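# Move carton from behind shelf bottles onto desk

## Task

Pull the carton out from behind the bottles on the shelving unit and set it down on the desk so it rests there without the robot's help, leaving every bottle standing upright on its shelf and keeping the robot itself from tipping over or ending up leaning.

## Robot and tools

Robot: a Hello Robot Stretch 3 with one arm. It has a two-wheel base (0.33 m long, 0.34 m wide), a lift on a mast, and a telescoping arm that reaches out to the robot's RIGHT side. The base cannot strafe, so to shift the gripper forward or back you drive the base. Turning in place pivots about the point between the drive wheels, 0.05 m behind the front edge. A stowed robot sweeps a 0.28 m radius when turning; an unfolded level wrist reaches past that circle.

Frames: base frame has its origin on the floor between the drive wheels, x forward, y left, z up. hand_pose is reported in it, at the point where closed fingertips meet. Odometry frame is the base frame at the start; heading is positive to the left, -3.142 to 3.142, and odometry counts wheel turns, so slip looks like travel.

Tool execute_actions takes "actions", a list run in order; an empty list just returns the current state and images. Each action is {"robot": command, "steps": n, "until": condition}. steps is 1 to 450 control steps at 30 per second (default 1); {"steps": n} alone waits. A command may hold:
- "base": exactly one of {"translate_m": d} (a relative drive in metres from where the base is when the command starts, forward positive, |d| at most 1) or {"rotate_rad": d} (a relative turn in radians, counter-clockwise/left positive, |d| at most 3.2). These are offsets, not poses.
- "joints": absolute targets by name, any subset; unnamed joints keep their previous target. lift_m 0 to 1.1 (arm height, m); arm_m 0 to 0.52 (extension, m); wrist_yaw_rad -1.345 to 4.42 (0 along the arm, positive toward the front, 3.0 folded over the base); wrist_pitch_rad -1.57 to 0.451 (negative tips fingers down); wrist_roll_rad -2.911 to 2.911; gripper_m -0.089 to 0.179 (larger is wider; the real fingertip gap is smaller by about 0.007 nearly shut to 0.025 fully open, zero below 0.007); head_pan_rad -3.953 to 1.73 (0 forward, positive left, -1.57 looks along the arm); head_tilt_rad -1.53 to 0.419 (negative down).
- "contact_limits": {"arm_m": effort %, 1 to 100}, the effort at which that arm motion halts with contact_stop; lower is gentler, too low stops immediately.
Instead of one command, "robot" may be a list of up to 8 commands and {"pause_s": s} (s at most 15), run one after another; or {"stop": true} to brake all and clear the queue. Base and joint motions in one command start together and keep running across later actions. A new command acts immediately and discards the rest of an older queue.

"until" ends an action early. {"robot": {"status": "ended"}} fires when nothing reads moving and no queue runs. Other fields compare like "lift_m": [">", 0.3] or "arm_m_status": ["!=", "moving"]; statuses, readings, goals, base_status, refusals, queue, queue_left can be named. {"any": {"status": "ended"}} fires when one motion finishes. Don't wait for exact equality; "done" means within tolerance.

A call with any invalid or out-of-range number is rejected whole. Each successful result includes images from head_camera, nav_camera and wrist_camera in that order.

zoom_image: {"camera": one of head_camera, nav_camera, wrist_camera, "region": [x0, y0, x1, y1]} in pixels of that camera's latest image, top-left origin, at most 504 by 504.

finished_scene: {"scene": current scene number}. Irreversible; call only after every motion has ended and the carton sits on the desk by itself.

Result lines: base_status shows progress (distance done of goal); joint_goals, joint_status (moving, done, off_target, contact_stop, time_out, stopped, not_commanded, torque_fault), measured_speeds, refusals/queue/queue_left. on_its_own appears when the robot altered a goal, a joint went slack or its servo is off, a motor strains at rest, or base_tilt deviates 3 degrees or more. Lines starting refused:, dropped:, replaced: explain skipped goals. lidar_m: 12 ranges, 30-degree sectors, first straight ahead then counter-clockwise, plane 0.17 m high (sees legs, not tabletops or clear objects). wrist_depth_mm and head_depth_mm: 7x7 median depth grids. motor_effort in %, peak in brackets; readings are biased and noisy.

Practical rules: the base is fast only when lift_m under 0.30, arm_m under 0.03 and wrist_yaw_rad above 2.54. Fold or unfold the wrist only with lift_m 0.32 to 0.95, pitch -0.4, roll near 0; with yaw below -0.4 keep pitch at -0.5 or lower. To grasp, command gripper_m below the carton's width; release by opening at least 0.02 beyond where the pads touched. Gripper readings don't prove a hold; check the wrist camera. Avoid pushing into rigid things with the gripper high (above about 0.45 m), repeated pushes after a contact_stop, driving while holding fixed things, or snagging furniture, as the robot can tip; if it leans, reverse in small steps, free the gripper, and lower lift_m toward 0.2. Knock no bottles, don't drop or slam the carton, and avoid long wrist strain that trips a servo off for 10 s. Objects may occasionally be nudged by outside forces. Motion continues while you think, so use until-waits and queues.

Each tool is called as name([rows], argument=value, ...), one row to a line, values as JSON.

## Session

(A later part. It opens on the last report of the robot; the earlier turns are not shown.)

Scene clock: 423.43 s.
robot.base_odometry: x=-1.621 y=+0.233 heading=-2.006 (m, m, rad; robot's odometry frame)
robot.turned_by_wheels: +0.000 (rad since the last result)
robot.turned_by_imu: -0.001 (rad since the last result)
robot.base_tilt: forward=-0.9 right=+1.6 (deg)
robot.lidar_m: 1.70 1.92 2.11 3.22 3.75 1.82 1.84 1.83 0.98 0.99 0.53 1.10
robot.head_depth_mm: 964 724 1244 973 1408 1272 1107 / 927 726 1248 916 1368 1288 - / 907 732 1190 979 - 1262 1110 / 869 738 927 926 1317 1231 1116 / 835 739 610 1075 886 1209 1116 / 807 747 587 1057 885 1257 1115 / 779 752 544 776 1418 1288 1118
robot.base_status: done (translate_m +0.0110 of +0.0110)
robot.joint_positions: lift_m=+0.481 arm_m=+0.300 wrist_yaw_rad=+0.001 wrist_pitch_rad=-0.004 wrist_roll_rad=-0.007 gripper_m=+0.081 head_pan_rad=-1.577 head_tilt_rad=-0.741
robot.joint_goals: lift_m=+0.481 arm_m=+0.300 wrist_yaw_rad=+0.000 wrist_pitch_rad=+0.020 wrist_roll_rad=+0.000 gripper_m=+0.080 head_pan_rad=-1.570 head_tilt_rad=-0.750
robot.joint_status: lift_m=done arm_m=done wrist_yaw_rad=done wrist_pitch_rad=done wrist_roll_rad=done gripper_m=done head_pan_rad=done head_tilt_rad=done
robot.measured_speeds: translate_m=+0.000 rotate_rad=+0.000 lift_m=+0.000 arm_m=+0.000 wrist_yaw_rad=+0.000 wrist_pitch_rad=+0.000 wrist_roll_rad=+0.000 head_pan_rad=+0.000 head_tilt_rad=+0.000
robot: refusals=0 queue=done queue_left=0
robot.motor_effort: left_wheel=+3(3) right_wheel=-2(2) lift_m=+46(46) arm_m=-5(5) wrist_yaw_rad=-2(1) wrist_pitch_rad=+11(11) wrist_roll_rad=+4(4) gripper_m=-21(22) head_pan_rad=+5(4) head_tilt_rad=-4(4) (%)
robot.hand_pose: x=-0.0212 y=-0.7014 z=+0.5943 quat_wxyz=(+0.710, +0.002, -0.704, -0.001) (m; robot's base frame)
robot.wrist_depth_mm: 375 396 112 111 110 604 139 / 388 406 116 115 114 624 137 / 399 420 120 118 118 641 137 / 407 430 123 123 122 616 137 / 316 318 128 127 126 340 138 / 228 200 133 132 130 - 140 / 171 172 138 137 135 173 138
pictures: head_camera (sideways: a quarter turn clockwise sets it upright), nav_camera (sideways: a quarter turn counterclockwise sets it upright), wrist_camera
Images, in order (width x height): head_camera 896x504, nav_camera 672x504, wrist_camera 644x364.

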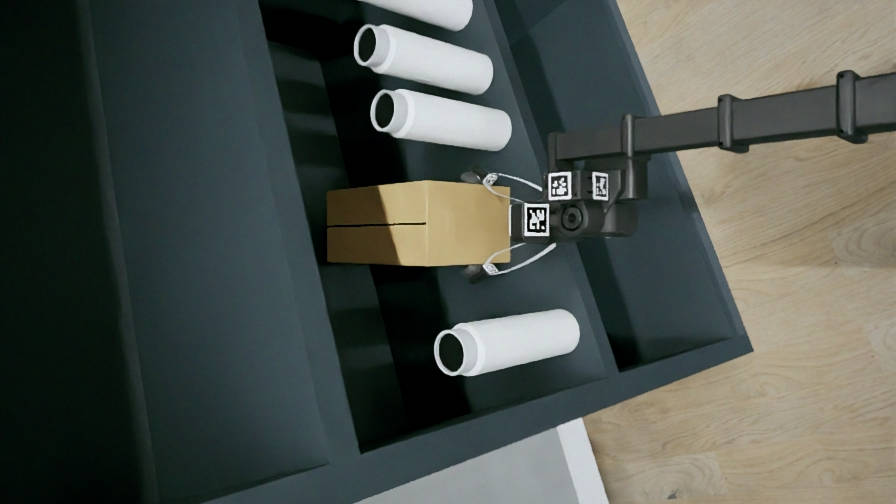

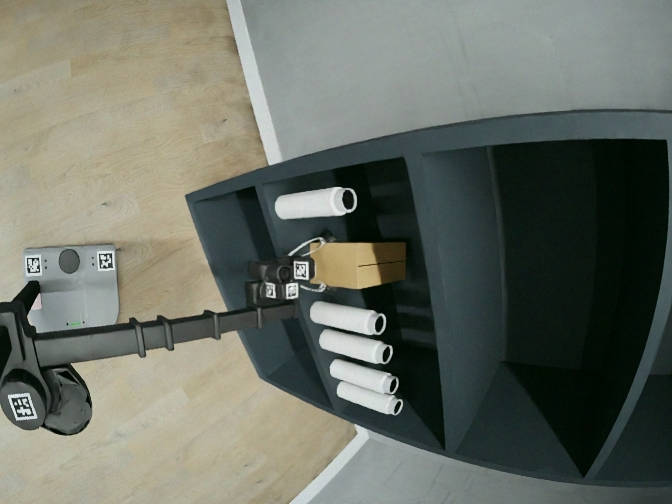

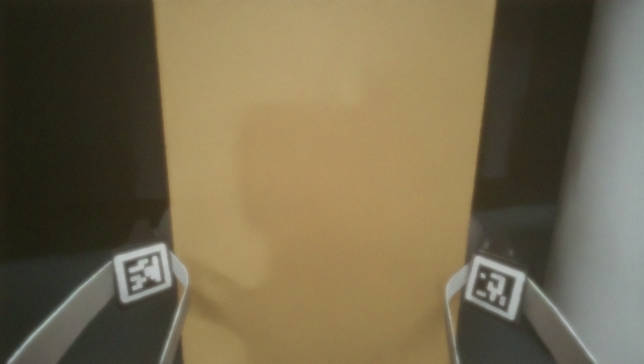

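execute_actions([
  {"robot": {"joints": {"arm_m": 0.178}}, "steps": 300, "until": {"robot": {"status": "ended"}}},
])

Scene clock: 435.07 s.
robot.base_odometry: x=-1.621 y=+0.233 heading=-2.006 (m, m, rad; robot's odometry frame)
robot.turned_by_wheels: +0.000 (rad since the last result)
robot.turned_by_imu: -0.001 (rad since the last result)
robot.base_tilt: forward=-0.9 right=+1.6 (deg)
robot.lidar_m: 1.70 1.93 2.11 3.25 3.77 1.83 1.85 1.83 0.99 0.99 0.53 1.09
robot.head_depth_mm: 964 724 1240 980 1406 1272 1107 / 925 727 1254 914 1373 1289 1107 / 907 733 1220 895 1317 - 1112 / 872 737 931 839 909 1229 1115 / 839 740 609 1072 890 1211 1118 / 806 748 587 1052 884 1254 1115 / 779 751 545 772 1412 1290 1118
robot.base_status: done (translate_m +0.0110 of +0.0110)
robot.joint_positions: lift_m=+0.481 arm_m=+0.178 wrist_yaw_rad=+0.001 wrist_pitch_rad=-0.005 wrist_roll_rad=-0.007 gripper_m=+0.081 head_pan_rad=-1.577 head_tilt_rad=-0.741
robot.joint_goals: lift_m=+0.481 arm_m=+0.178 wrist_yaw_rad=+0.000 wrist_pitch_rad=+0.020 wrist_roll_rad=+0.000 gripper_m=+0.080 head_pan_rad=-1.570 head_tilt_rad=-0.750
robot.joint_status: lift_m=done arm_m=done wrist_yaw_rad=done wrist_pitch_rad=done wrist_roll_rad=done gripper_m=done head_pan_rad=done head_tilt_rad=done
robot.measured_speeds: translate_m=+0.000 rotate_rad=+0.000 lift_m=+0.000 arm_m=+0.000 wrist_yaw_rad=+0.000 wrist_pitch_rad=+0.000 wrist_roll_rad=+0.000 head_pan_rad=+0.000 head_tilt_rad=+0.000
robot: refusals=0 queue=done queue_left=0
robot.motor_effort: left_wheel=+3(3) right_wheel=-2(2) lift_m=+46(46) arm_m=-5(7) wrist_yaw_rad=-1(1) wrist_pitch_rad=+12(12) wrist_roll_rad=+4(4) gripper_m=-21(21) head_pan_rad=+4(4) head_tilt_rad=-4(4) (%)
robot.hand_pose: x=-0.0212 y=-0.5794 z=+0.5941 quat_wxyz=(+0.710, +0.002, -0.704, -0.002) (m; robot's base frame)
robot.wrist_depth_mm: 456 489 112 111 110 217 252 / 449 499 116 115 114 223 260 / 305 518 120 118 118 232 270 / 160 523 124 123 122 240 281 / 160 321 128 127 126 248 290 / 157 200 133 132 130 - 266 / - 172 138 137 135 724 569
pictures: head_camera (sideways: a quarter turn clockwise sets it upright), nav_camera (sideways: a quarter turn counterclockwise sets it upright), wrist_camera
Images, in order (width x height): head_camera 896x504, nav_camera 672x504, wrist_camera 644x364.

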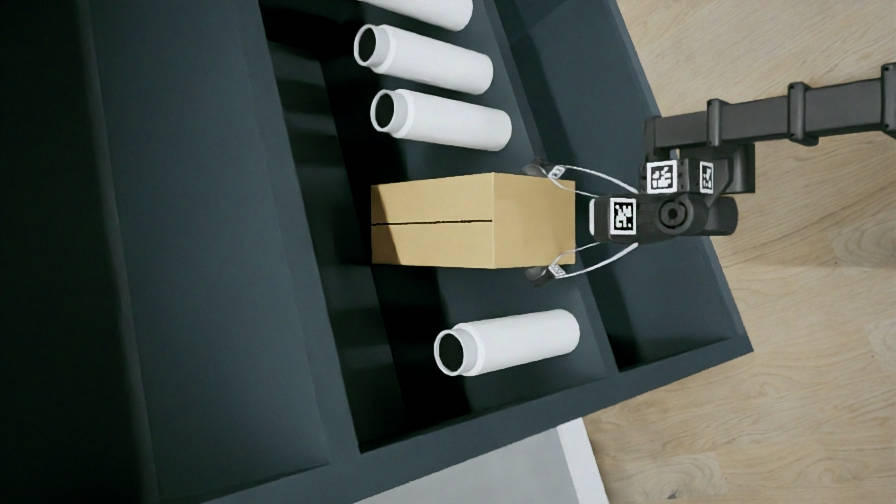

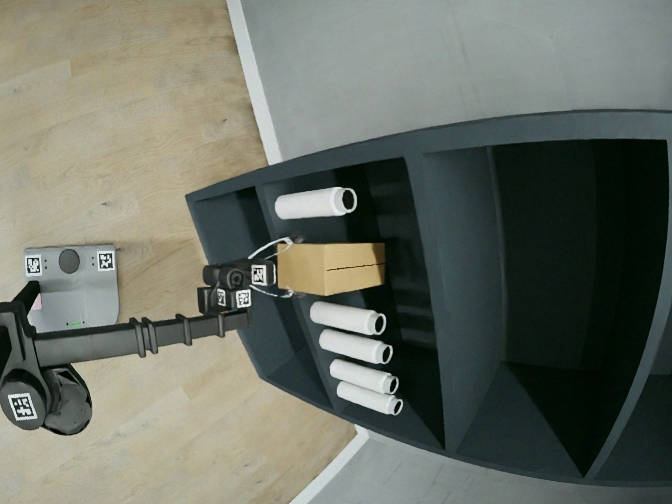

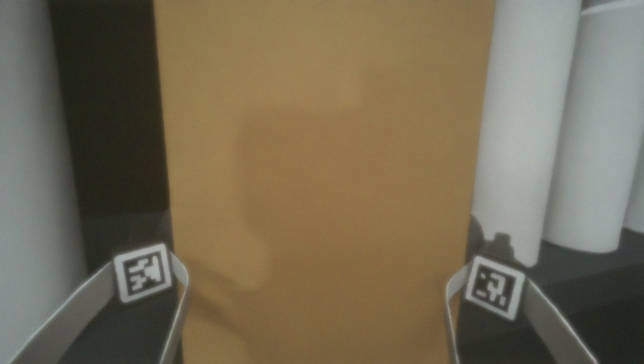

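execute_actions(actions=[])

Scene clock: 471.57 s.
robot.base_odometry: x=-1.621 y=+0.233 heading=-2.006 (m, m, rad; robot's odometry frame)
robot.turned_by_wheels: +0.000 (rad since the last result)
robot.turned_by_imu: -0.001 (rad since the last result)
robot.base_tilt: forward=-0.9 right=+1.6 (deg)
robot.lidar_m: 1.70 1.92 2.11 3.23 3.75 1.83 1.85 1.83 0.99 0.99 0.53 1.09
robot.head_depth_mm: 967 724 1247 978 1407 1269 1107 / 929 728 1245 916 1371 1282 1107 / 905 731 1211 892 1322 - 1110 / 869 736 929 841 906 1234 1110 / 837 742 610 1073 888 1211 1115 / 805 746 588 1056 886 1261 1116 / 780 752 544 774 1410 1291 1120
robot.base_status: done (translate_m +0.0110 of +0.0110)
robot.joint_positions: lift_m=+0.481 arm_m=+0.178 wrist_yaw_rad=+0.001 wrist_pitch_rad=-0.005 wrist_roll_rad=-0.007 gripper_m=+0.081 head_pan_rad=-1.577 head_tilt_rad=-0.741
robot.joint_goals: lift_m=+0.481 arm_m=+0.178 wrist_yaw_rad=+0.000 wrist_pitch_rad=+0.020 wrist_roll_rad=+0.000 gripper_m=+0.080 head_pan_rad=-1.570 head_tilt_rad=-0.750
robot.joint_status: lift_m=done arm_m=done wrist_yaw_rad=done wrist_pitch_rad=done wrist_roll_rad=done gripper_m=done head_pan_rad=done head_tilt_rad=done
robot.measured_speeds: translate_m=+0.000 rotate_rad=+0.000 lift_m=+0.000 arm_m=+0.000 wrist_yaw_rad=+0.000 wrist_pitch_rad=+0.000 wrist_roll_rad=+0.000 head_pan_rad=+0.000 head_tilt_rad=+0.000
robot: refusals=0 queue=done queue_left=0
robot.motor_effort: left_wheel=+2(3) right_wheel=-2(2) lift_m=+46(46) arm_m=-5(5) wrist_yaw_rad=-1(0) wrist_pitch_rad=+12(12) wrist_roll_rad=+4(3) gripper_m=-22(22) head_pan_rad=+5(4) head_tilt_rad=-3(4) (%)
robot.hand_pose: x=-0.0212 y=-0.5794 z=+0.5941 quat_wxyz=(+0.710, +0.002, -0.704, -0.002) (m; robot's base frame)
robot.wrist_depth_mm: 454 490 112 111 110 216 252 / 451 507 116 115 114 225 260 / 305 517 120 118 118 231 271 / 160 522 124 123 122 241 280 / 160 319 128 127 126 249 291 / 157 199 133 132 131 - 264 / - 172 138 137 135 726 574
pictures: head_camera (sideways: a quarter turn clockwise sets it upright), nav_camera (sideways: a quarter turn counterclockwise sets it upright), wrist_camera
Images, in order (width x height): head_camera 896x504, nav_camera 672x504, wrist_camera 644x364.

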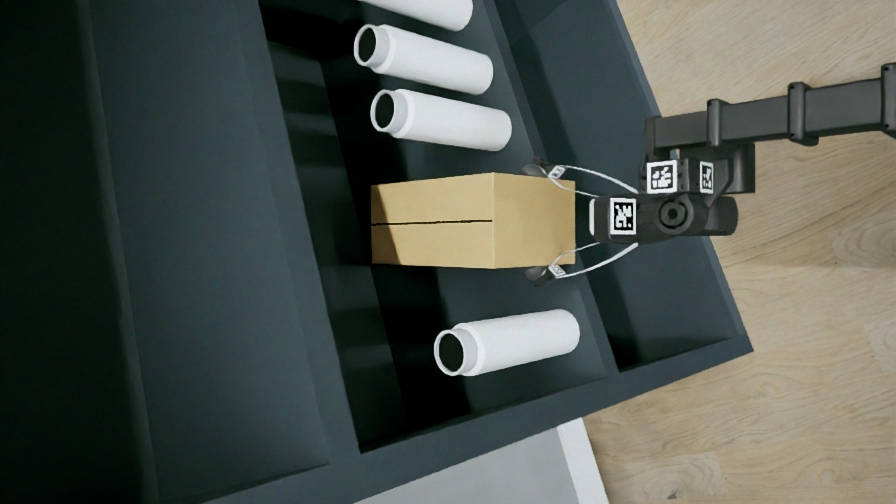

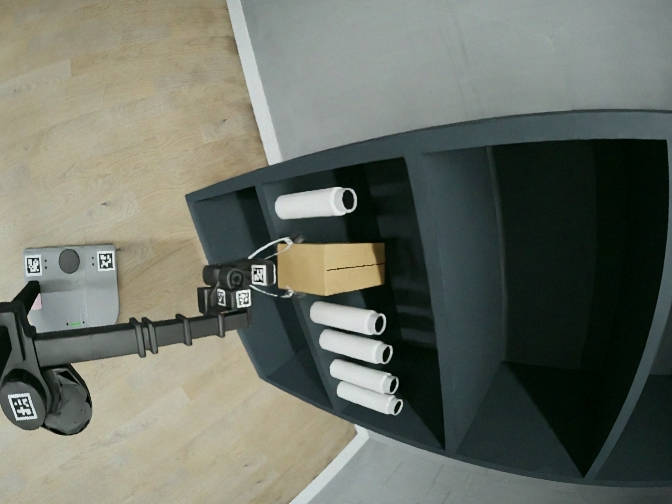

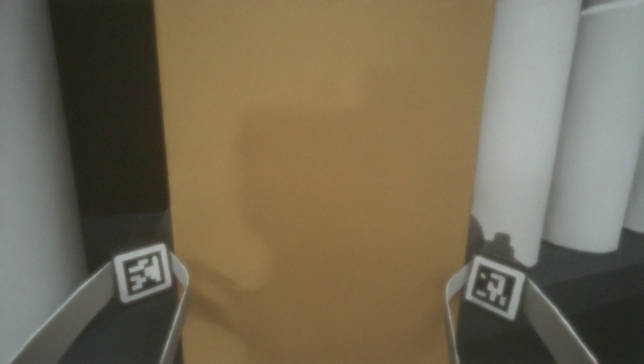

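execute_actions([
  {"robot":[{"joints":{"gripper_m":0.165}},{"joints":{"arm_m":0.09}},{"joints":{"lift_m":0.80,"wrist_pitch_rad":-0.87}}],"steps":450,"until":{"robot":{"status":"ended"}}},
])

Scene clock: 519.40 s.
robot.base_odometry: x=-1.621 y=+0.233 heading=-2.006 (m, m, rad; robot's odometry frame)
robot.turned_by_wheels: +0.000 (rad since the last result)
robot.turned_by_imu: -0.002 (rad since the last result)
robot.base_tilt: forward=-0.9 right=+1.6 (deg)
robot.lidar_m: 1.70 1.92 2.11 3.26 3.75 1.83 1.85 1.83 0.99 0.99 0.53 1.09
robot.head_depth_mm: 967 726 1245 980 - - 1064 / 929 727 1249 901 - 1223 1107 / 904 732 1212 880 - 1223 1110 / 869 736 927 841 930 1231 1118 / 835 741 610 1074 887 1208 1113 / 808 747 587 1055 884 1266 1119 / 778 753 545 1097 1416 1290 1117
robot.base_status: done (translate_m +0.0110 of +0.0110)
robot.joint_positions: lift_m=+0.800 arm_m=+0.090 wrist_yaw_rad=+0.001 wrist_pitch_rad=-0.878 wrist_roll_rad=-0.007 gripper_m=+0.165 head_pan_rad=-1.577 head_tilt_rad=-0.741
robot.joint_goals: lift_m=+0.800 arm_m=+0.090 wrist_yaw_rad=+0.000 wrist_pitch_rad=-0.870 wrist_roll_rad=+0.000 gripper_m=+0.165 head_pan_rad=-1.570 head_tilt_rad=-0.750
robot.joint_status: lift_m=done arm_m=done wrist_yaw_rad=done wrist_pitch_rad=done wrist_roll_rad=done gripper_m=done head_pan_rad=done head_tilt_rad=done
robot.measured_speeds: translate_m=+0.000 rotate_rad=+0.000 lift_m=+0.000 arm_m=+0.000 wrist_yaw_rad=+0.000 wrist_pitch_rad=+0.000 wrist_roll_rad=+0.000 head_pan_rad=+0.000 head_tilt_rad=+0.000
robot: refusals=0 queue=done queue_left=0
robot.motor_effort: left_wheel=+4(2) right_wheel=-2(2) lift_m=+46(48) arm_m=-5(5) wrist_yaw_rad=-1(1) wrist_pitch_rad=+4(11) wrist_roll_rad=+4(4) gripper_m=+0(89) head_pan_rad=+4(4) head_tilt_rad=-4(4) (%)
robot.hand_pose: x=-0.0215 y=-0.3803 z=+0.7258 quat_wxyz=(+0.642, +0.302, -0.637, -0.300) (m; robot's base frame)
robot.wrist_depth_mm: 300 250 536 265 386 413 471 / 278 308 482 291 442 489 633 / 289 379 428 359 - 930 - / 976 404 442 940 957 - - / 957 923 833 884 939 953 942 / 895 884 868 874 868 - 873 / 817 813 804 823 802 801 820
pictures: head_camera (sideways: a quarter turn clockwise sets it upright), nav_camera (sideways: a quarter turn counterclockwise sets it upright), wrist_camera
Images, in order (width x height): head_camera 896x504, nav_camera 672x504, wrist_camera 644x364.

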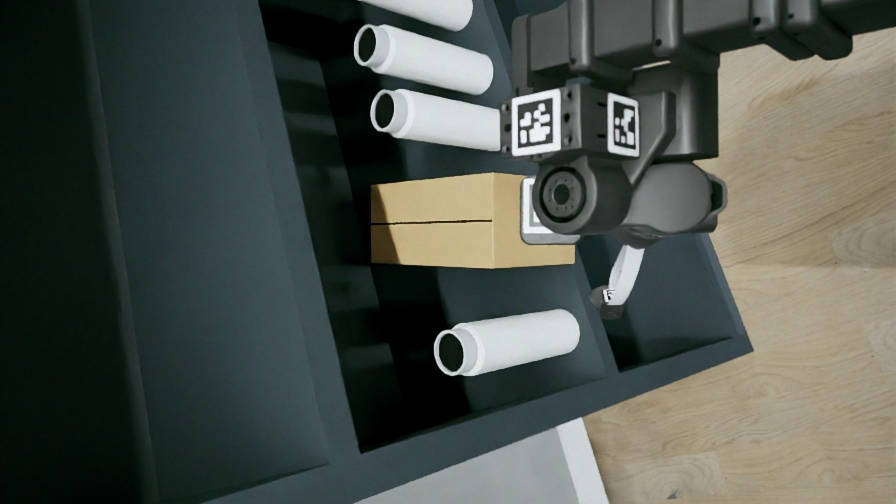

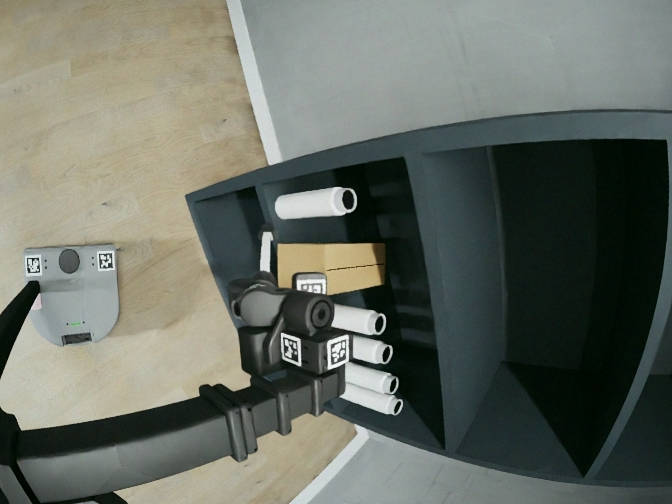

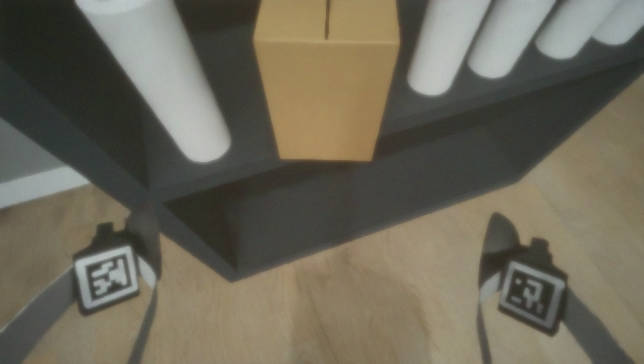

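execute_actions([
  {"robot":{"joints":{"arm_m":0.31},"contact_limits":{"arm_m":25}},"steps":450,"until":{"robot":{"status":"ended"}}},
])

Scene clock: 535.87 s.
robot.base_odometry: x=-1.621 y=+0.233 heading=-2.006 (m, m, rad; robot's odometry frame)
robot.turned_by_wheels: +0.000 (rad since the last result)
robot.turned_by_imu: -0.001 (rad since the last result)
robot.base_tilt: forward=-0.9 right=+1.6 (deg)
robot.lidar_m: 1.70 1.92 2.11 3.25 3.75 1.83 1.85 1.83 0.99 0.99 0.53 1.10
robot.head_depth_mm: 964 724 1240 994 - - 1084 / 927 729 1244 926 1342 1274 1108 / 904 730 607 787 1319 1254 1110 / 868 737 606 857 957 1234 1111 / 837 740 610 1075 891 1206 1113 / 804 746 586 1058 886 1260 1120 / 776 750 545 775 1416 1290 1119
robot.base_status: done (translate_m +0.0110 of +0.0110)
robot.joint_positions: lift_m=+0.800 arm_m=+0.310 wrist_yaw_rad=+0.001 wrist_pitch_rad=-0.878 wrist_roll_rad=-0.006 gripper_m=+0.165 head_pan_rad=-1.577 head_tilt_rad=-0.741
robot.joint_goals: lift_m=+0.800 arm_m=+0.310 wrist_yaw_rad=+0.000 wrist_pitch_rad=-0.870 wrist_roll_rad=+0.000 gripper_m=+0.165 head_pan_rad=-1.570 head_tilt_rad=-0.750
robot.joint_status: lift_m=done arm_m=done wrist_yaw_rad=done wrist_pitch_rad=done wrist_roll_rad=done gripper_m=done head_pan_rad=done head_tilt_rad=done
robot.measured_speeds: translate_m=+0.000 rotate_rad=+0.000 lift_m=+0.000 arm_m=+0.000 wrist_yaw_rad=+0.000 wrist_pitch_rad=+0.000 wrist_roll_rad=+0.000 head_pan_rad=+0.000 head_tilt_rad=+0.000
robot: refusals=0 queue=done queue_left=0
robot.motor_effort: left_wheel=+3(3) right_wheel=-2(2) lift_m=+46(46) arm_m=+5(6) wrist_yaw_rad=+0(2) wrist_pitch_rad=+4(4) wrist_roll_rad=+4(3) gripper_m=+0(0) head_pan_rad=+4(4) head_tilt_rad=-4(4) (%)
robot.contact_limits: arm_m 25 (drawing in: default 34, maximum 55; extending or still: default 45, maximum 74)
robot.hand_pose: x=-0.0215 y=-0.5997 z=+0.7258 quat_wxyz=(+0.642, +0.302, -0.638, -0.300) (m; robot's base frame)
robot.wrist_depth_mm: 423 469 515 264 545 543 180 / 412 492 481 235 467 462 168 / 377 444 423 212 221 212 188 / 350 403 201 194 201 253 380 / 308 375 181 178 180 366 919 / - 284 167 165 166 - 889 / 177 257 158 155 158 800 807
pictures: head_camera (sideways: a quarter turn clockwise sets it upright), nav_camera (sideways: a quarter turn counterclockwise sets it upright), wrist_camera
Images, in order (width x height): head_camera 896x504, nav_camera 672x504, wrist_camera 644x364.

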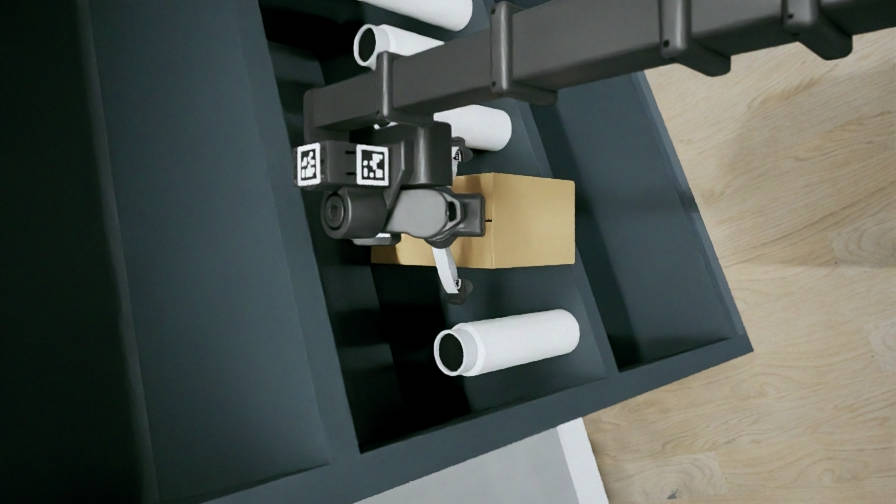

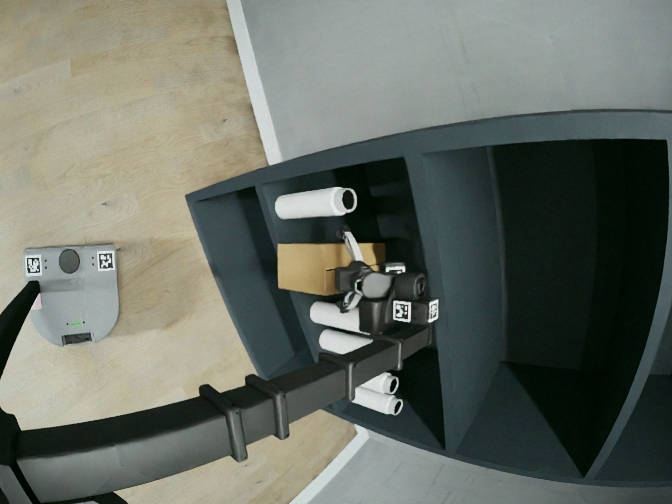

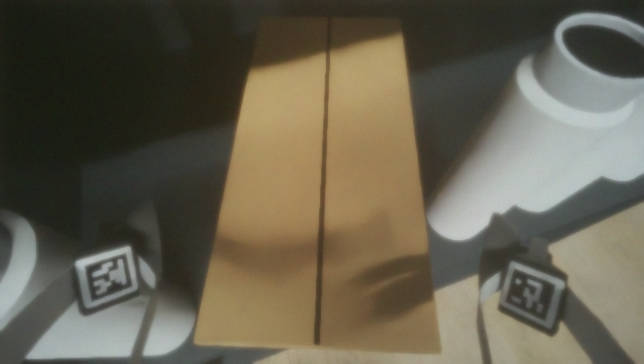

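execute_actions([
  {"robot":[{"joints":{"arm_m":0.381,"wrist_pitch_rad":-0.85},"contact_limits":{"arm_m":25}},{"joints":{"lift_m":0.778}}],"steps":450,"until":{"robot":{"status":"ended"}}},
])

Scene clock: 551.07 s.
robot.base_odometry: x=-1.621 y=+0.233 heading=-2.006 (m, m, rad; robot's odometry frame)
robot.turned_by_wheels: +0.000 (rad since the last result)
robot.turned_by_imu: -0.001 (rad since the last result)
robot.base_tilt: forward=-0.9 right=+1.6 (deg)
robot.lidar_m: 1.70 1.92 2.11 3.26 3.75 1.83 1.85 1.83 0.99 0.99 0.53 1.10
robot.head_depth_mm: 966 722 1244 980 - - - / 926 726 1246 903 1375 1281 1107 / 906 731 - 813 1321 1262 1108 / 870 736 607 816 959 1237 1111 / 836 741 609 1059 889 1207 1118 / 805 748 587 1057 883 1259 1119 / 779 750 545 776 1408 1287 1117
robot.base_status: done (translate_m +0.0110 of +0.0110)
robot.joint_positions: lift_m=+0.778 arm_m=+0.381 wrist_yaw_rad=+0.001 wrist_pitch_rad=-0.864 wrist_roll_rad=-0.006 gripper_m=+0.165 head_pan_rad=-1.577 head_tilt_rad=-0.741
robot.joint_goals: lift_m=+0.778 arm_m=+0.381 wrist_yaw_rad=+0.000 wrist_pitch_rad=-0.850 wrist_roll_rad=+0.000 gripper_m=+0.165 head_pan_rad=-1.570 head_tilt_rad=-0.750
robot.joint_status: lift_m=done arm_m=done wrist_yaw_rad=done wrist_pitch_rad=done wrist_roll_rad=done gripper_m=done head_pan_rad=done head_tilt_rad=done
robot.measured_speeds: translate_m=+0.000 rotate_rad=+0.000 lift_m=+0.000 arm_m=+0.000 wrist_yaw_rad=+0.000 wrist_pitch_rad=+0.000 wrist_roll_rad=+0.000 head_pan_rad=+0.000 head_tilt_rad=+0.000
robot: refusals=0 queue=done queue_left=0
robot.motor_effort: left_wheel=+3(3) right_wheel=-2(2) lift_m=+26(45) arm_m=+4(5) wrist_yaw_rad=-1(0) wrist_pitch_rad=+6(7) wrist_roll_rad=+4(3) gripper_m=+1(0) head_pan_rad=+4(5) head_tilt_rad=-4(4) (%)
robot.contact_limits: arm_m 25 (drawing in: default 34, maximum 55; extending or still: default 45, maximum 74)
robot.hand_pose: x=-0.0215 y=-0.6739 z=+0.7066 quat_wxyz=(+0.644, +0.297, -0.640, -0.295) (m; robot's base frame)
robot.wrist_depth_mm: 367 402 442 495 512 528 511 / 410 449 461 211 449 464 467 / 406 423 198 189 193 418 156 / 377 384 176 172 175 380 139 / 345 356 158 158 157 224 146 / 318 323 146 145 145 - 322 / 299 300 135 135 135 771 795
pictures: head_camera (sideways: a quarter turn clockwise sets it upright), nav_camera (sideways: a quarter turn counterclockwise sets it upright), wrist_camera
Images, in order (width x height): head_camera 896x504, nav_camera 672x504, wrist_camera 644x364.

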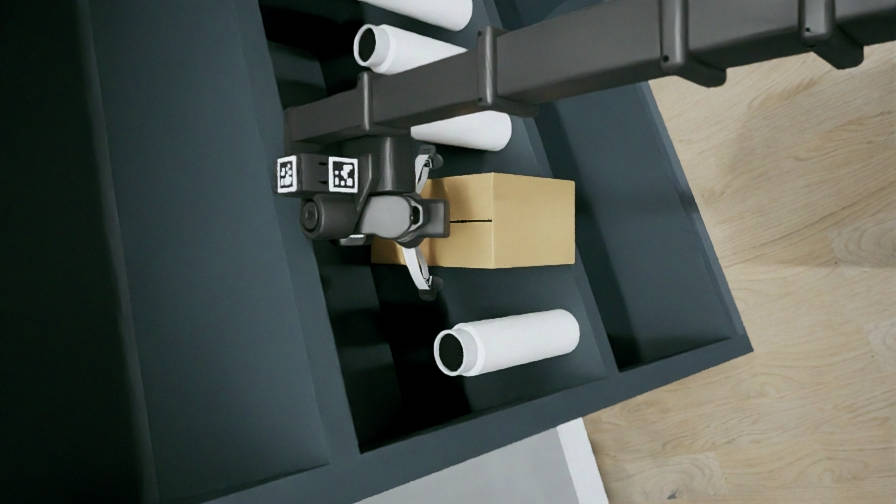

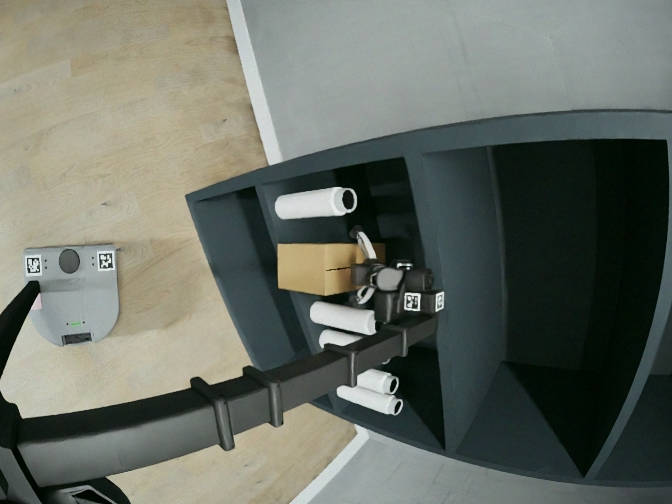

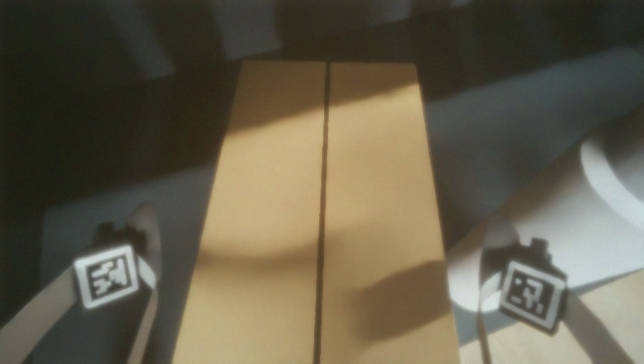

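execute_actions([
  {"robot":[{"joints":{"lift_m":0.763}},{"joints":{"gripper_m":0.085}}],"steps":450,"until":{"robot":{"status":"ended"}}},
  {"steps":15},
])

Scene clock: 590.97 s.
robot.base_odometry: x=-1.621 y=+0.233 heading=-2.006 (m, m, rad; robot's odometry frame)
robot.turned_by_wheels: +0.000 (rad since the last result)
robot.turned_by_imu: -0.001 (rad since the last result)
robot.base_tilt: forward=-0.9 right=+1.6 (deg)
robot.lidar_m: 1.70 1.92 2.11 3.26 3.76 1.82 1.85 1.84 0.99 0.99 0.53 1.09
robot.head_depth_mm: 965 723 1243 984 1413 - - / 926 726 1250 - 1355 1276 1108 / 903 732 606 813 1316 1256 1109 / 869 736 608 803 960 1238 1115 / 837 738 610 1073 890 1205 1116 / 806 746 588 1060 886 1263 1119 / 778 753 545 776 1414 1293 1120
robot.base_status: done (translate_m +0.0110 of +0.0110)
robot.joint_positions: lift_m=+0.763 arm_m=+0.381 wrist_yaw_rad=+0.001 wrist_pitch_rad=-0.865 wrist_roll_rad=-0.006 gripper_m=+0.086 head_pan_rad=-1.577 head_tilt_rad=-0.741
robot.joint_goals: lift_m=+0.763 arm_m=+0.381 wrist_yaw_rad=+0.000 wrist_pitch_rad=-0.850 wrist_roll_rad=+0.000 gripper_m=+0.085 head_pan_rad=-1.570 head_tilt_rad=-0.750
robot.joint_status: lift_m=done arm_m=done wrist_yaw_rad=done wrist_pitch_rad=done wrist_roll_rad=done gripper_m=done head_pan_rad=done head_tilt_rad=done
robot.measured_speeds: translate_m=+0.000 rotate_rad=+0.000 lift_m=+0.000 arm_m=+0.000 wrist_yaw_rad=+0.000 wrist_pitch_rad=+0.000 wrist_roll_rad=+0.000 head_pan_rad=+0.000 head_tilt_rad=+0.000
robot: refusals=0 queue=done queue_left=0
robot.motor_effort: left_wheel=+2(3) right_wheel=-2(2) lift_m=+26(25) arm_m=+4(4) wrist_yaw_rad=+0(0) wrist_pitch_rad=+7(7) wrist_roll_rad=+4(4) gripper_m=-19(99) head_pan_rad=+5(5) head_tilt_rad=-4(4) (%)
robot.contact_limits: arm_m 25 (drawing in: default 34, maximum 55; extending or still: default 45, maximum 74)
robot.hand_pose: x=-0.0215 y=-0.6735 z=+0.6914 quat_wxyz=(+0.644, +0.298, -0.640, -0.296) (m; robot's base frame)
robot.wrist_depth_mm: 370 401 433 479 501 494 489 / 411 437 197 188 192 442 440 / 396 406 172 169 172 397 145 / 360 364 153 153 153 363 137 / 331 342 140 140 140 192 146 / 308 300 130 130 130 - 304 / 287 286 120 120 120 763 775
pictures: head_camera (sideways: a quarter turn clockwise sets it upright), nav_camera (sideways: a quarter turn counterclockwise sets it upright), wrist_camera
Images, in order (width x height): head_camera 896x504, nav_camera 672x504, wrist_camera 644x364.

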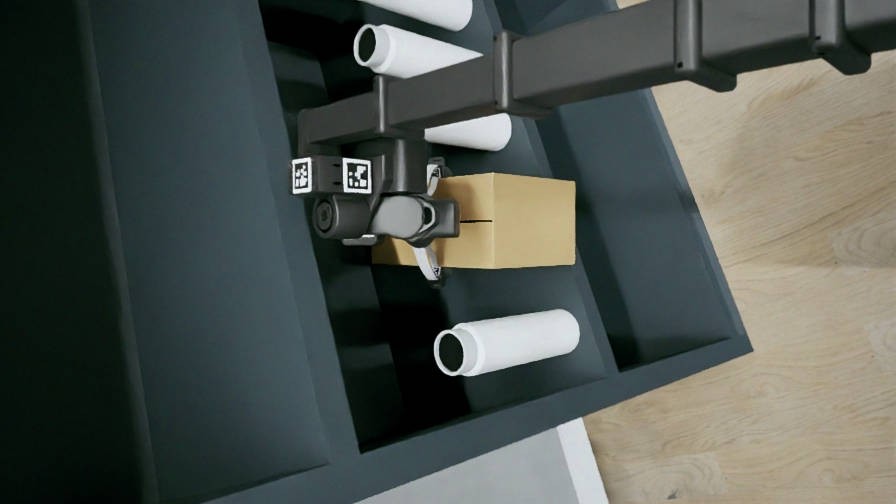

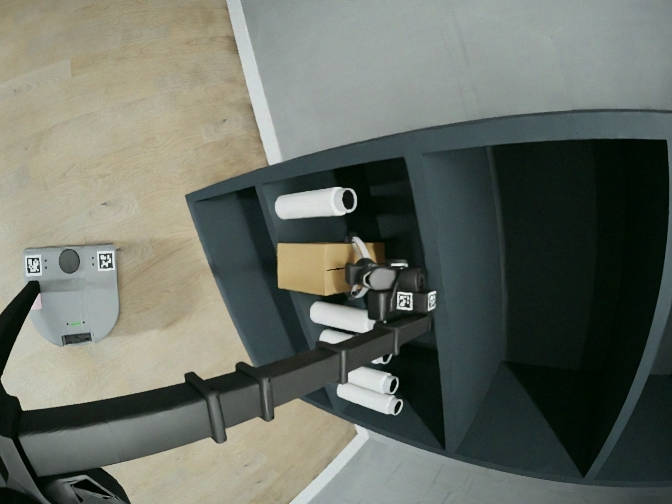

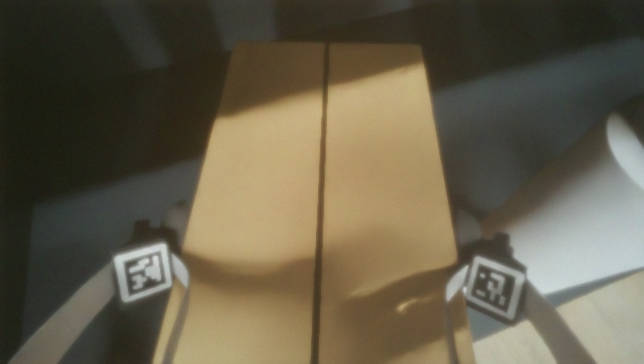

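execute_actions([
  {"robot":[{"joints":{"gripper_m":0.08}},{"joints":{"lift_m":0.785}}],"steps":450,"until":{"robot":{"status":"ended"}}},
  {"steps":10},
])

Scene clock: 600.13 s.
robot.base_odometry: x=-1.621 y=+0.233 heading=-2.006 (m, m, rad; robot's odometry frame)
robot.turned_by_wheels: +0.000 (rad since the last result)
robot.turned_by_imu: -0.001 (rad since the last result)
robot.base_tilt: forward=-0.9 right=+1.6 (deg)
robot.lidar_m: 1.70 1.93 2.11 3.24 3.75 1.83 1.85 1.84 0.99 0.99 0.53 1.10
robot.head_depth_mm: 963 723 1243 994 - - - / 929 729 1254 886 1379 1276 1105 / 906 731 - 804 1318 1255 1112 / 870 737 607 784 955 1231 1111 / 836 741 608 1075 890 1208 1115 / 806 746 587 1062 885 1258 1120 / 778 751 544 774 1415 1291 1120
robot.base_status: done (translate_m +0.0110 of +0.0110)
robot.joint_positions: lift_m=+0.785 arm_m=+0.381 wrist_yaw_rad=+0.001 wrist_pitch_rad=-0.866 wrist_roll_rad=-0.006 gripper_m=+0.081 head_pan_rad=-1.577 head_tilt_rad=-0.741
robot.joint_goals: lift_m=+0.785 arm_m=+0.381 wrist_yaw_rad=+0.000 wrist_pitch_rad=-0.850 wrist_roll_rad=+0.000 gripper_m=+0.080 head_pan_rad=-1.570 head_tilt_rad=-0.750
robot.joint_status: lift_m=done arm_m=done wrist_yaw_rad=done wrist_pitch_rad=done wrist_roll_rad=done gripper_m=done head_pan_rad=done head_tilt_rad=done
robot.measured_speeds: translate_m=+0.000 rotate_rad=+0.000 lift_m=+0.000 arm_m=+0.000 wrist_yaw_rad=+0.000 wrist_pitch_rad=+0.000 wrist_roll_rad=+0.000 head_pan_rad=+0.000 head_tilt_rad=+0.000
robot: refusals=0 queue=done queue_left=0
robot.motor_effort: left_wheel=+4(3) right_wheel=-1(1) lift_m=+46(49) arm_m=+4(4) wrist_yaw_rad=+0(0) wrist_pitch_rad=+7(8) wrist_roll_rad=+4(3) gripper_m=-22(51) head_pan_rad=+5(5) head_tilt_rad=-3(4) (%)
robot.contact_limits: arm_m 25 (drawing in: default 34, maximum 55; extending or still: default 45, maximum 74)
robot.hand_pose: x=-0.0215 y=-0.6733 z=+0.7125 quat_wxyz=(+0.644, +0.298, -0.639, -0.296) (m; robot's base frame)
robot.wrist_depth_mm: 370 402 434 476 521 535 515 / 410 457 197 188 191 470 470 / 410 428 172 169 172 425 157 / 377 391 153 153 153 387 141 / 352 362 140 140 140 191 147 / 324 319 130 130 129 - 331 / 301 304 120 120 120 783 784
pictures: head_camera (sideways: a quarter turn clockwise sets it upright), nav_camera (sideways: a quarter turn counterclockwise sets it upright), wrist_camera
Images, in order (width x height): head_camera 896x504, nav_camera 672x504, wrist_camera 644x364.

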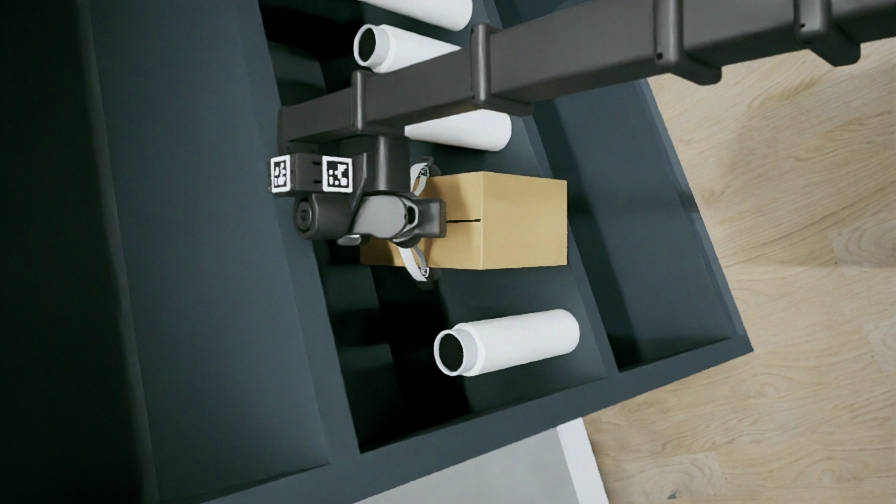

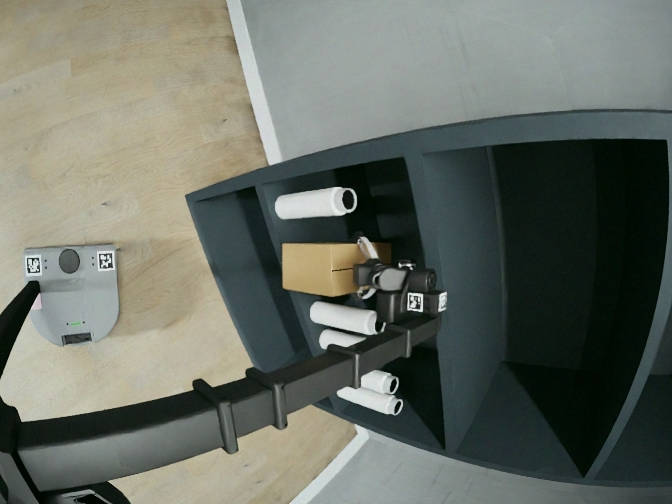

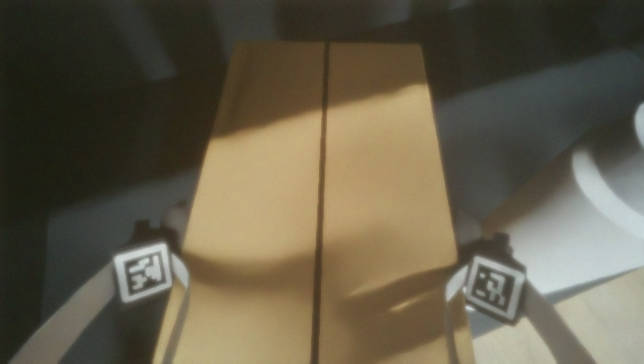

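execute_actions([
  {"robot":{"joints":{"arm_m":0.02}},"steps":450,"until":{"robot":{"status":"ended"}}},
])

Scene clock: 638.77 s.
robot.base_odometry: x=-1.621 y=+0.233 heading=-2.006 (m, m, rad; robot's odometry frame)
robot.turned_by_wheels: +0.000 (rad since the last result)
robot.turned_by_imu: -0.001 (rad since the last result)
robot.base_tilt: forward=-0.8 right=+1.5 (deg)
robot.lidar_m: 1.70 1.92 2.11 3.25 3.74 1.83 1.84 1.84 0.99 0.99 0.53 1.10
robot.head_depth_mm: 965 725 1241 976 1404 - - / 928 729 1252 916 1376 - 1055 / 906 731 1212 1070 928 - 1054 / 872 737 1165 1075 661 572 569 / 837 741 609 1076 889 1209 1114 / 808 747 587 1047 886 1257 1115 / 780 753 546 1096 1421 1295 1120
robot.base_status: done (translate_m +0.0110 of +0.0110)
robot.joint_positions: lift_m=+0.785 arm_m=+0.020 wrist_yaw_rad=+0.001 wrist_pitch_rad=-0.867 wrist_roll_rad=-0.006 gripper_m=+0.081 head_pan_rad=-1.577 head_tilt_rad=-0.741
robot.joint_goals: lift_m=+0.785 arm_m=+0.020 wrist_yaw_rad=+0.000 wrist_pitch_rad=-0.850 wrist_roll_rad=+0.000 gripper_m=+0.080 head_pan_rad=-1.570 head_tilt_rad=-0.750
robot.joint_status: lift_m=done arm_m=done wrist_yaw_rad=done wrist_pitch_rad=done wrist_roll_rad=done gripper_m=done head_pan_rad=done head_tilt_rad=done
robot.measured_speeds: translate_m=+0.000 rotate_rad=+0.000 lift_m=+0.000 arm_m=+0.000 wrist_yaw_rad=+0.000 wrist_pitch_rad=+0.000 wrist_roll_rad=+0.000 head_pan_rad=+0.000 head_tilt_rad=+0.000
robot: refusals=0 queue=done queue_left=0
robot.motor_effort: left_wheel=+3(2) right_wheel=-1(2) lift_m=+47(46) arm_m=-5(5) wrist_yaw_rad=-1(1) wrist_pitch_rad=+8(8) wrist_roll_rad=+3(3) gripper_m=-21(21) head_pan_rad=+4(5) head_tilt_rad=-4(3) (%)
robot.hand_pose: x=-0.0215 y=-0.3128 z=+0.7124 quat_wxyz=(+0.644, +0.298, -0.639, -0.296) (m; robot's base frame)
robot.wrist_depth_mm: 275 347 527 534 460 511 549 / 737 382 197 187 192 870 778 / 884 421 172 168 172 986 - / - - 153 153 153 998 - / 927 969 140 140 140 953 933 / 871 848 130 129 129 - 861 / 808 817 120 120 120 787 802
pictures: head_camera (sideways: a quarter turn clockwise sets it upright), nav_camera (sideways: a quarter turn counterclockwise sets it upright), wrist_camera
Images, in order (width x height): head_camera 896x504, nav_camera 672x504, wrist_camera 644x364.

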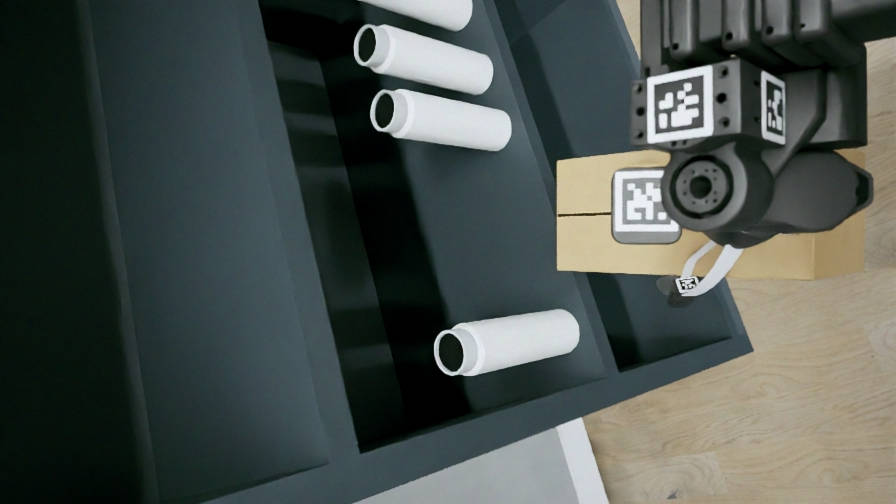

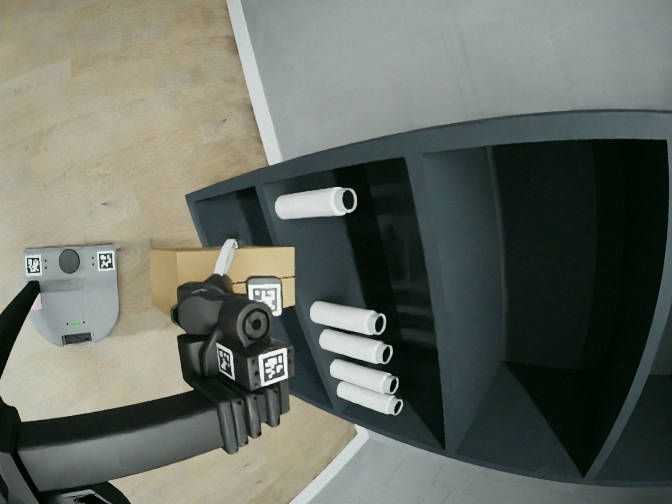

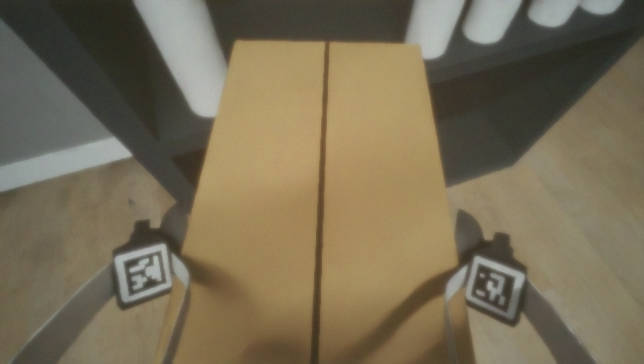

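execute_actions([
  {"robot":{"base":{"rotate_rad":1.85},"joints":{"lift_m":1.0,"head_pan_rad":0.0,"head_tilt_rad":-0.4}},"steps":450,"until":{"robot":{"status":"ended"}}},
])

Scene clock: 648.83 s.
robot.base_odometry: x=-1.621 y=+0.233 heading=-0.156 (m, m, rad; robot's odometry frame)
robot.turned_by_wheels: +1.850 (rad since the last result)
robot.turned_by_imu: +1.862 (rad since the last result)
robot.base_tilt: forward=-0.9 right=+1.6 (deg)
robot.lidar_m: 3.31 2.71 1.83 1.83 0.99 1.05 0.53 1.01 1.29 1.93 1.96 2.50
robot.head_depth_mm: 3253 3477 3803 2982 2085 1587 1289 / 3186 3490 3717 2993 2071 1589 1290 / 3154 3452 3735 2965 2087 1597 1289 / 3147 3402 3715 3036 2087 1594 1298 / 3062 3375 3655 3045 2102 1599 1299 / 3074 3355 3611 3042 2098 1604 1298 / 3067 3306 3621 3020 2102 1612 1302
robot.base_status: done (rotate_rad +1.8499 of +1.8500)
robot.joint_positions: lift_m=+1.000 arm_m=+0.020 wrist_yaw_rad=+0.001 wrist_pitch_rad=-0.867 wrist_roll_rad=-0.006 gripper_m=+0.081 head_pan_rad=-0.007 head_tilt_rad=-0.409
robot.joint_goals: lift_m=+1.000 arm_m=+0.020 wrist_yaw_rad=+0.000 wrist_pitch_rad=-0.850 wrist_roll_rad=+0.000 gripper_m=+0.080 head_pan_rad=+0.000 head_tilt_rad=-0.400
robot.joint_status: lift_m=done arm_m=done wrist_yaw_rad=done wrist_pitch_rad=done wrist_roll_rad=done gripper_m=done head_pan_rad=done head_tilt_rad=done
robot.measured_speeds: translate_m=+0.000 rotate_rad=+0.000 lift_m=+0.000 arm_m=+0.000 wrist_yaw_rad=+0.000 wrist_pitch_rad=+0.000 wrist_roll_rad=+0.000 head_pan_rad=+0.000 head_tilt_rad=+0.000
robot: refusals=0 queue=done queue_left=0
robot.motor_effort: left_wheel=+0(4) right_wheel=+3(5) lift_m=+47(50) arm_m=-5(4) wrist_yaw_rad=+0(1) wrist_pitch_rad=+8(8) wrist_roll_rad=+4(3) gripper_m=-21(21) head_pan_rad=+5(65) head_tilt_rad=+3(23) (%)
robot.hand_pose: x=-0.0215 y=-0.3128 z=+0.9274 quat_wxyz=(+0.644, +0.298, -0.639, -0.296) (m; robot's base frame)
robot.wrist_depth_mm: - - - - - - - / - - 196 188 192 - - / - - 172 169 172 - - / - - 153 153 153 - - / - - 140 140 140 - - / - - 130 129 130 - - / - - 120 120 120 988 997
pictures: head_camera (sideways: a quarter turn clockwise sets it upright), nav_camera (sideways: a quarter turn counterclockwise sets it upright), wrist_camera
Images, in order (width x height): head_camera 896x504, nav_camera 672x504, wrist_camera 644x364.

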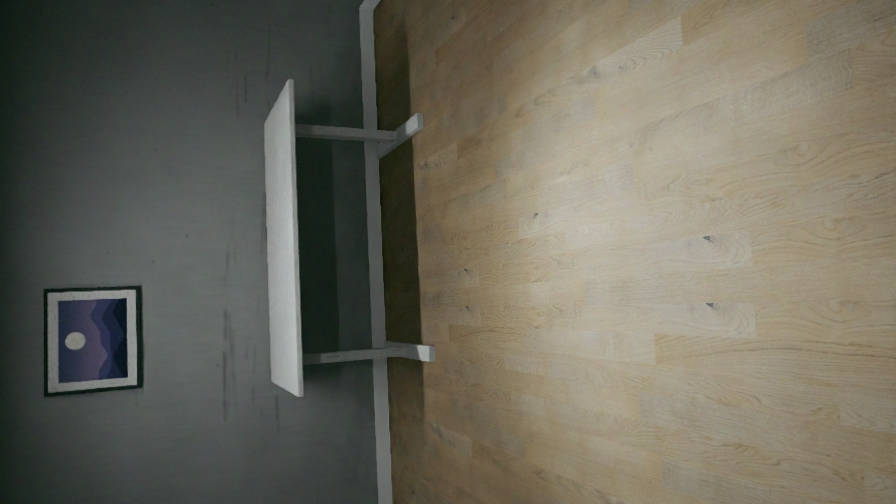

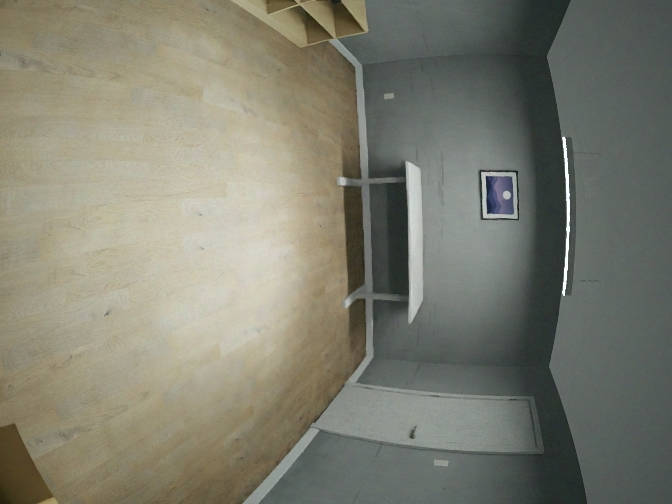

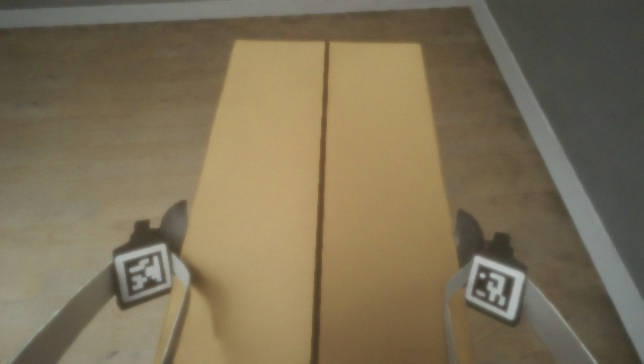

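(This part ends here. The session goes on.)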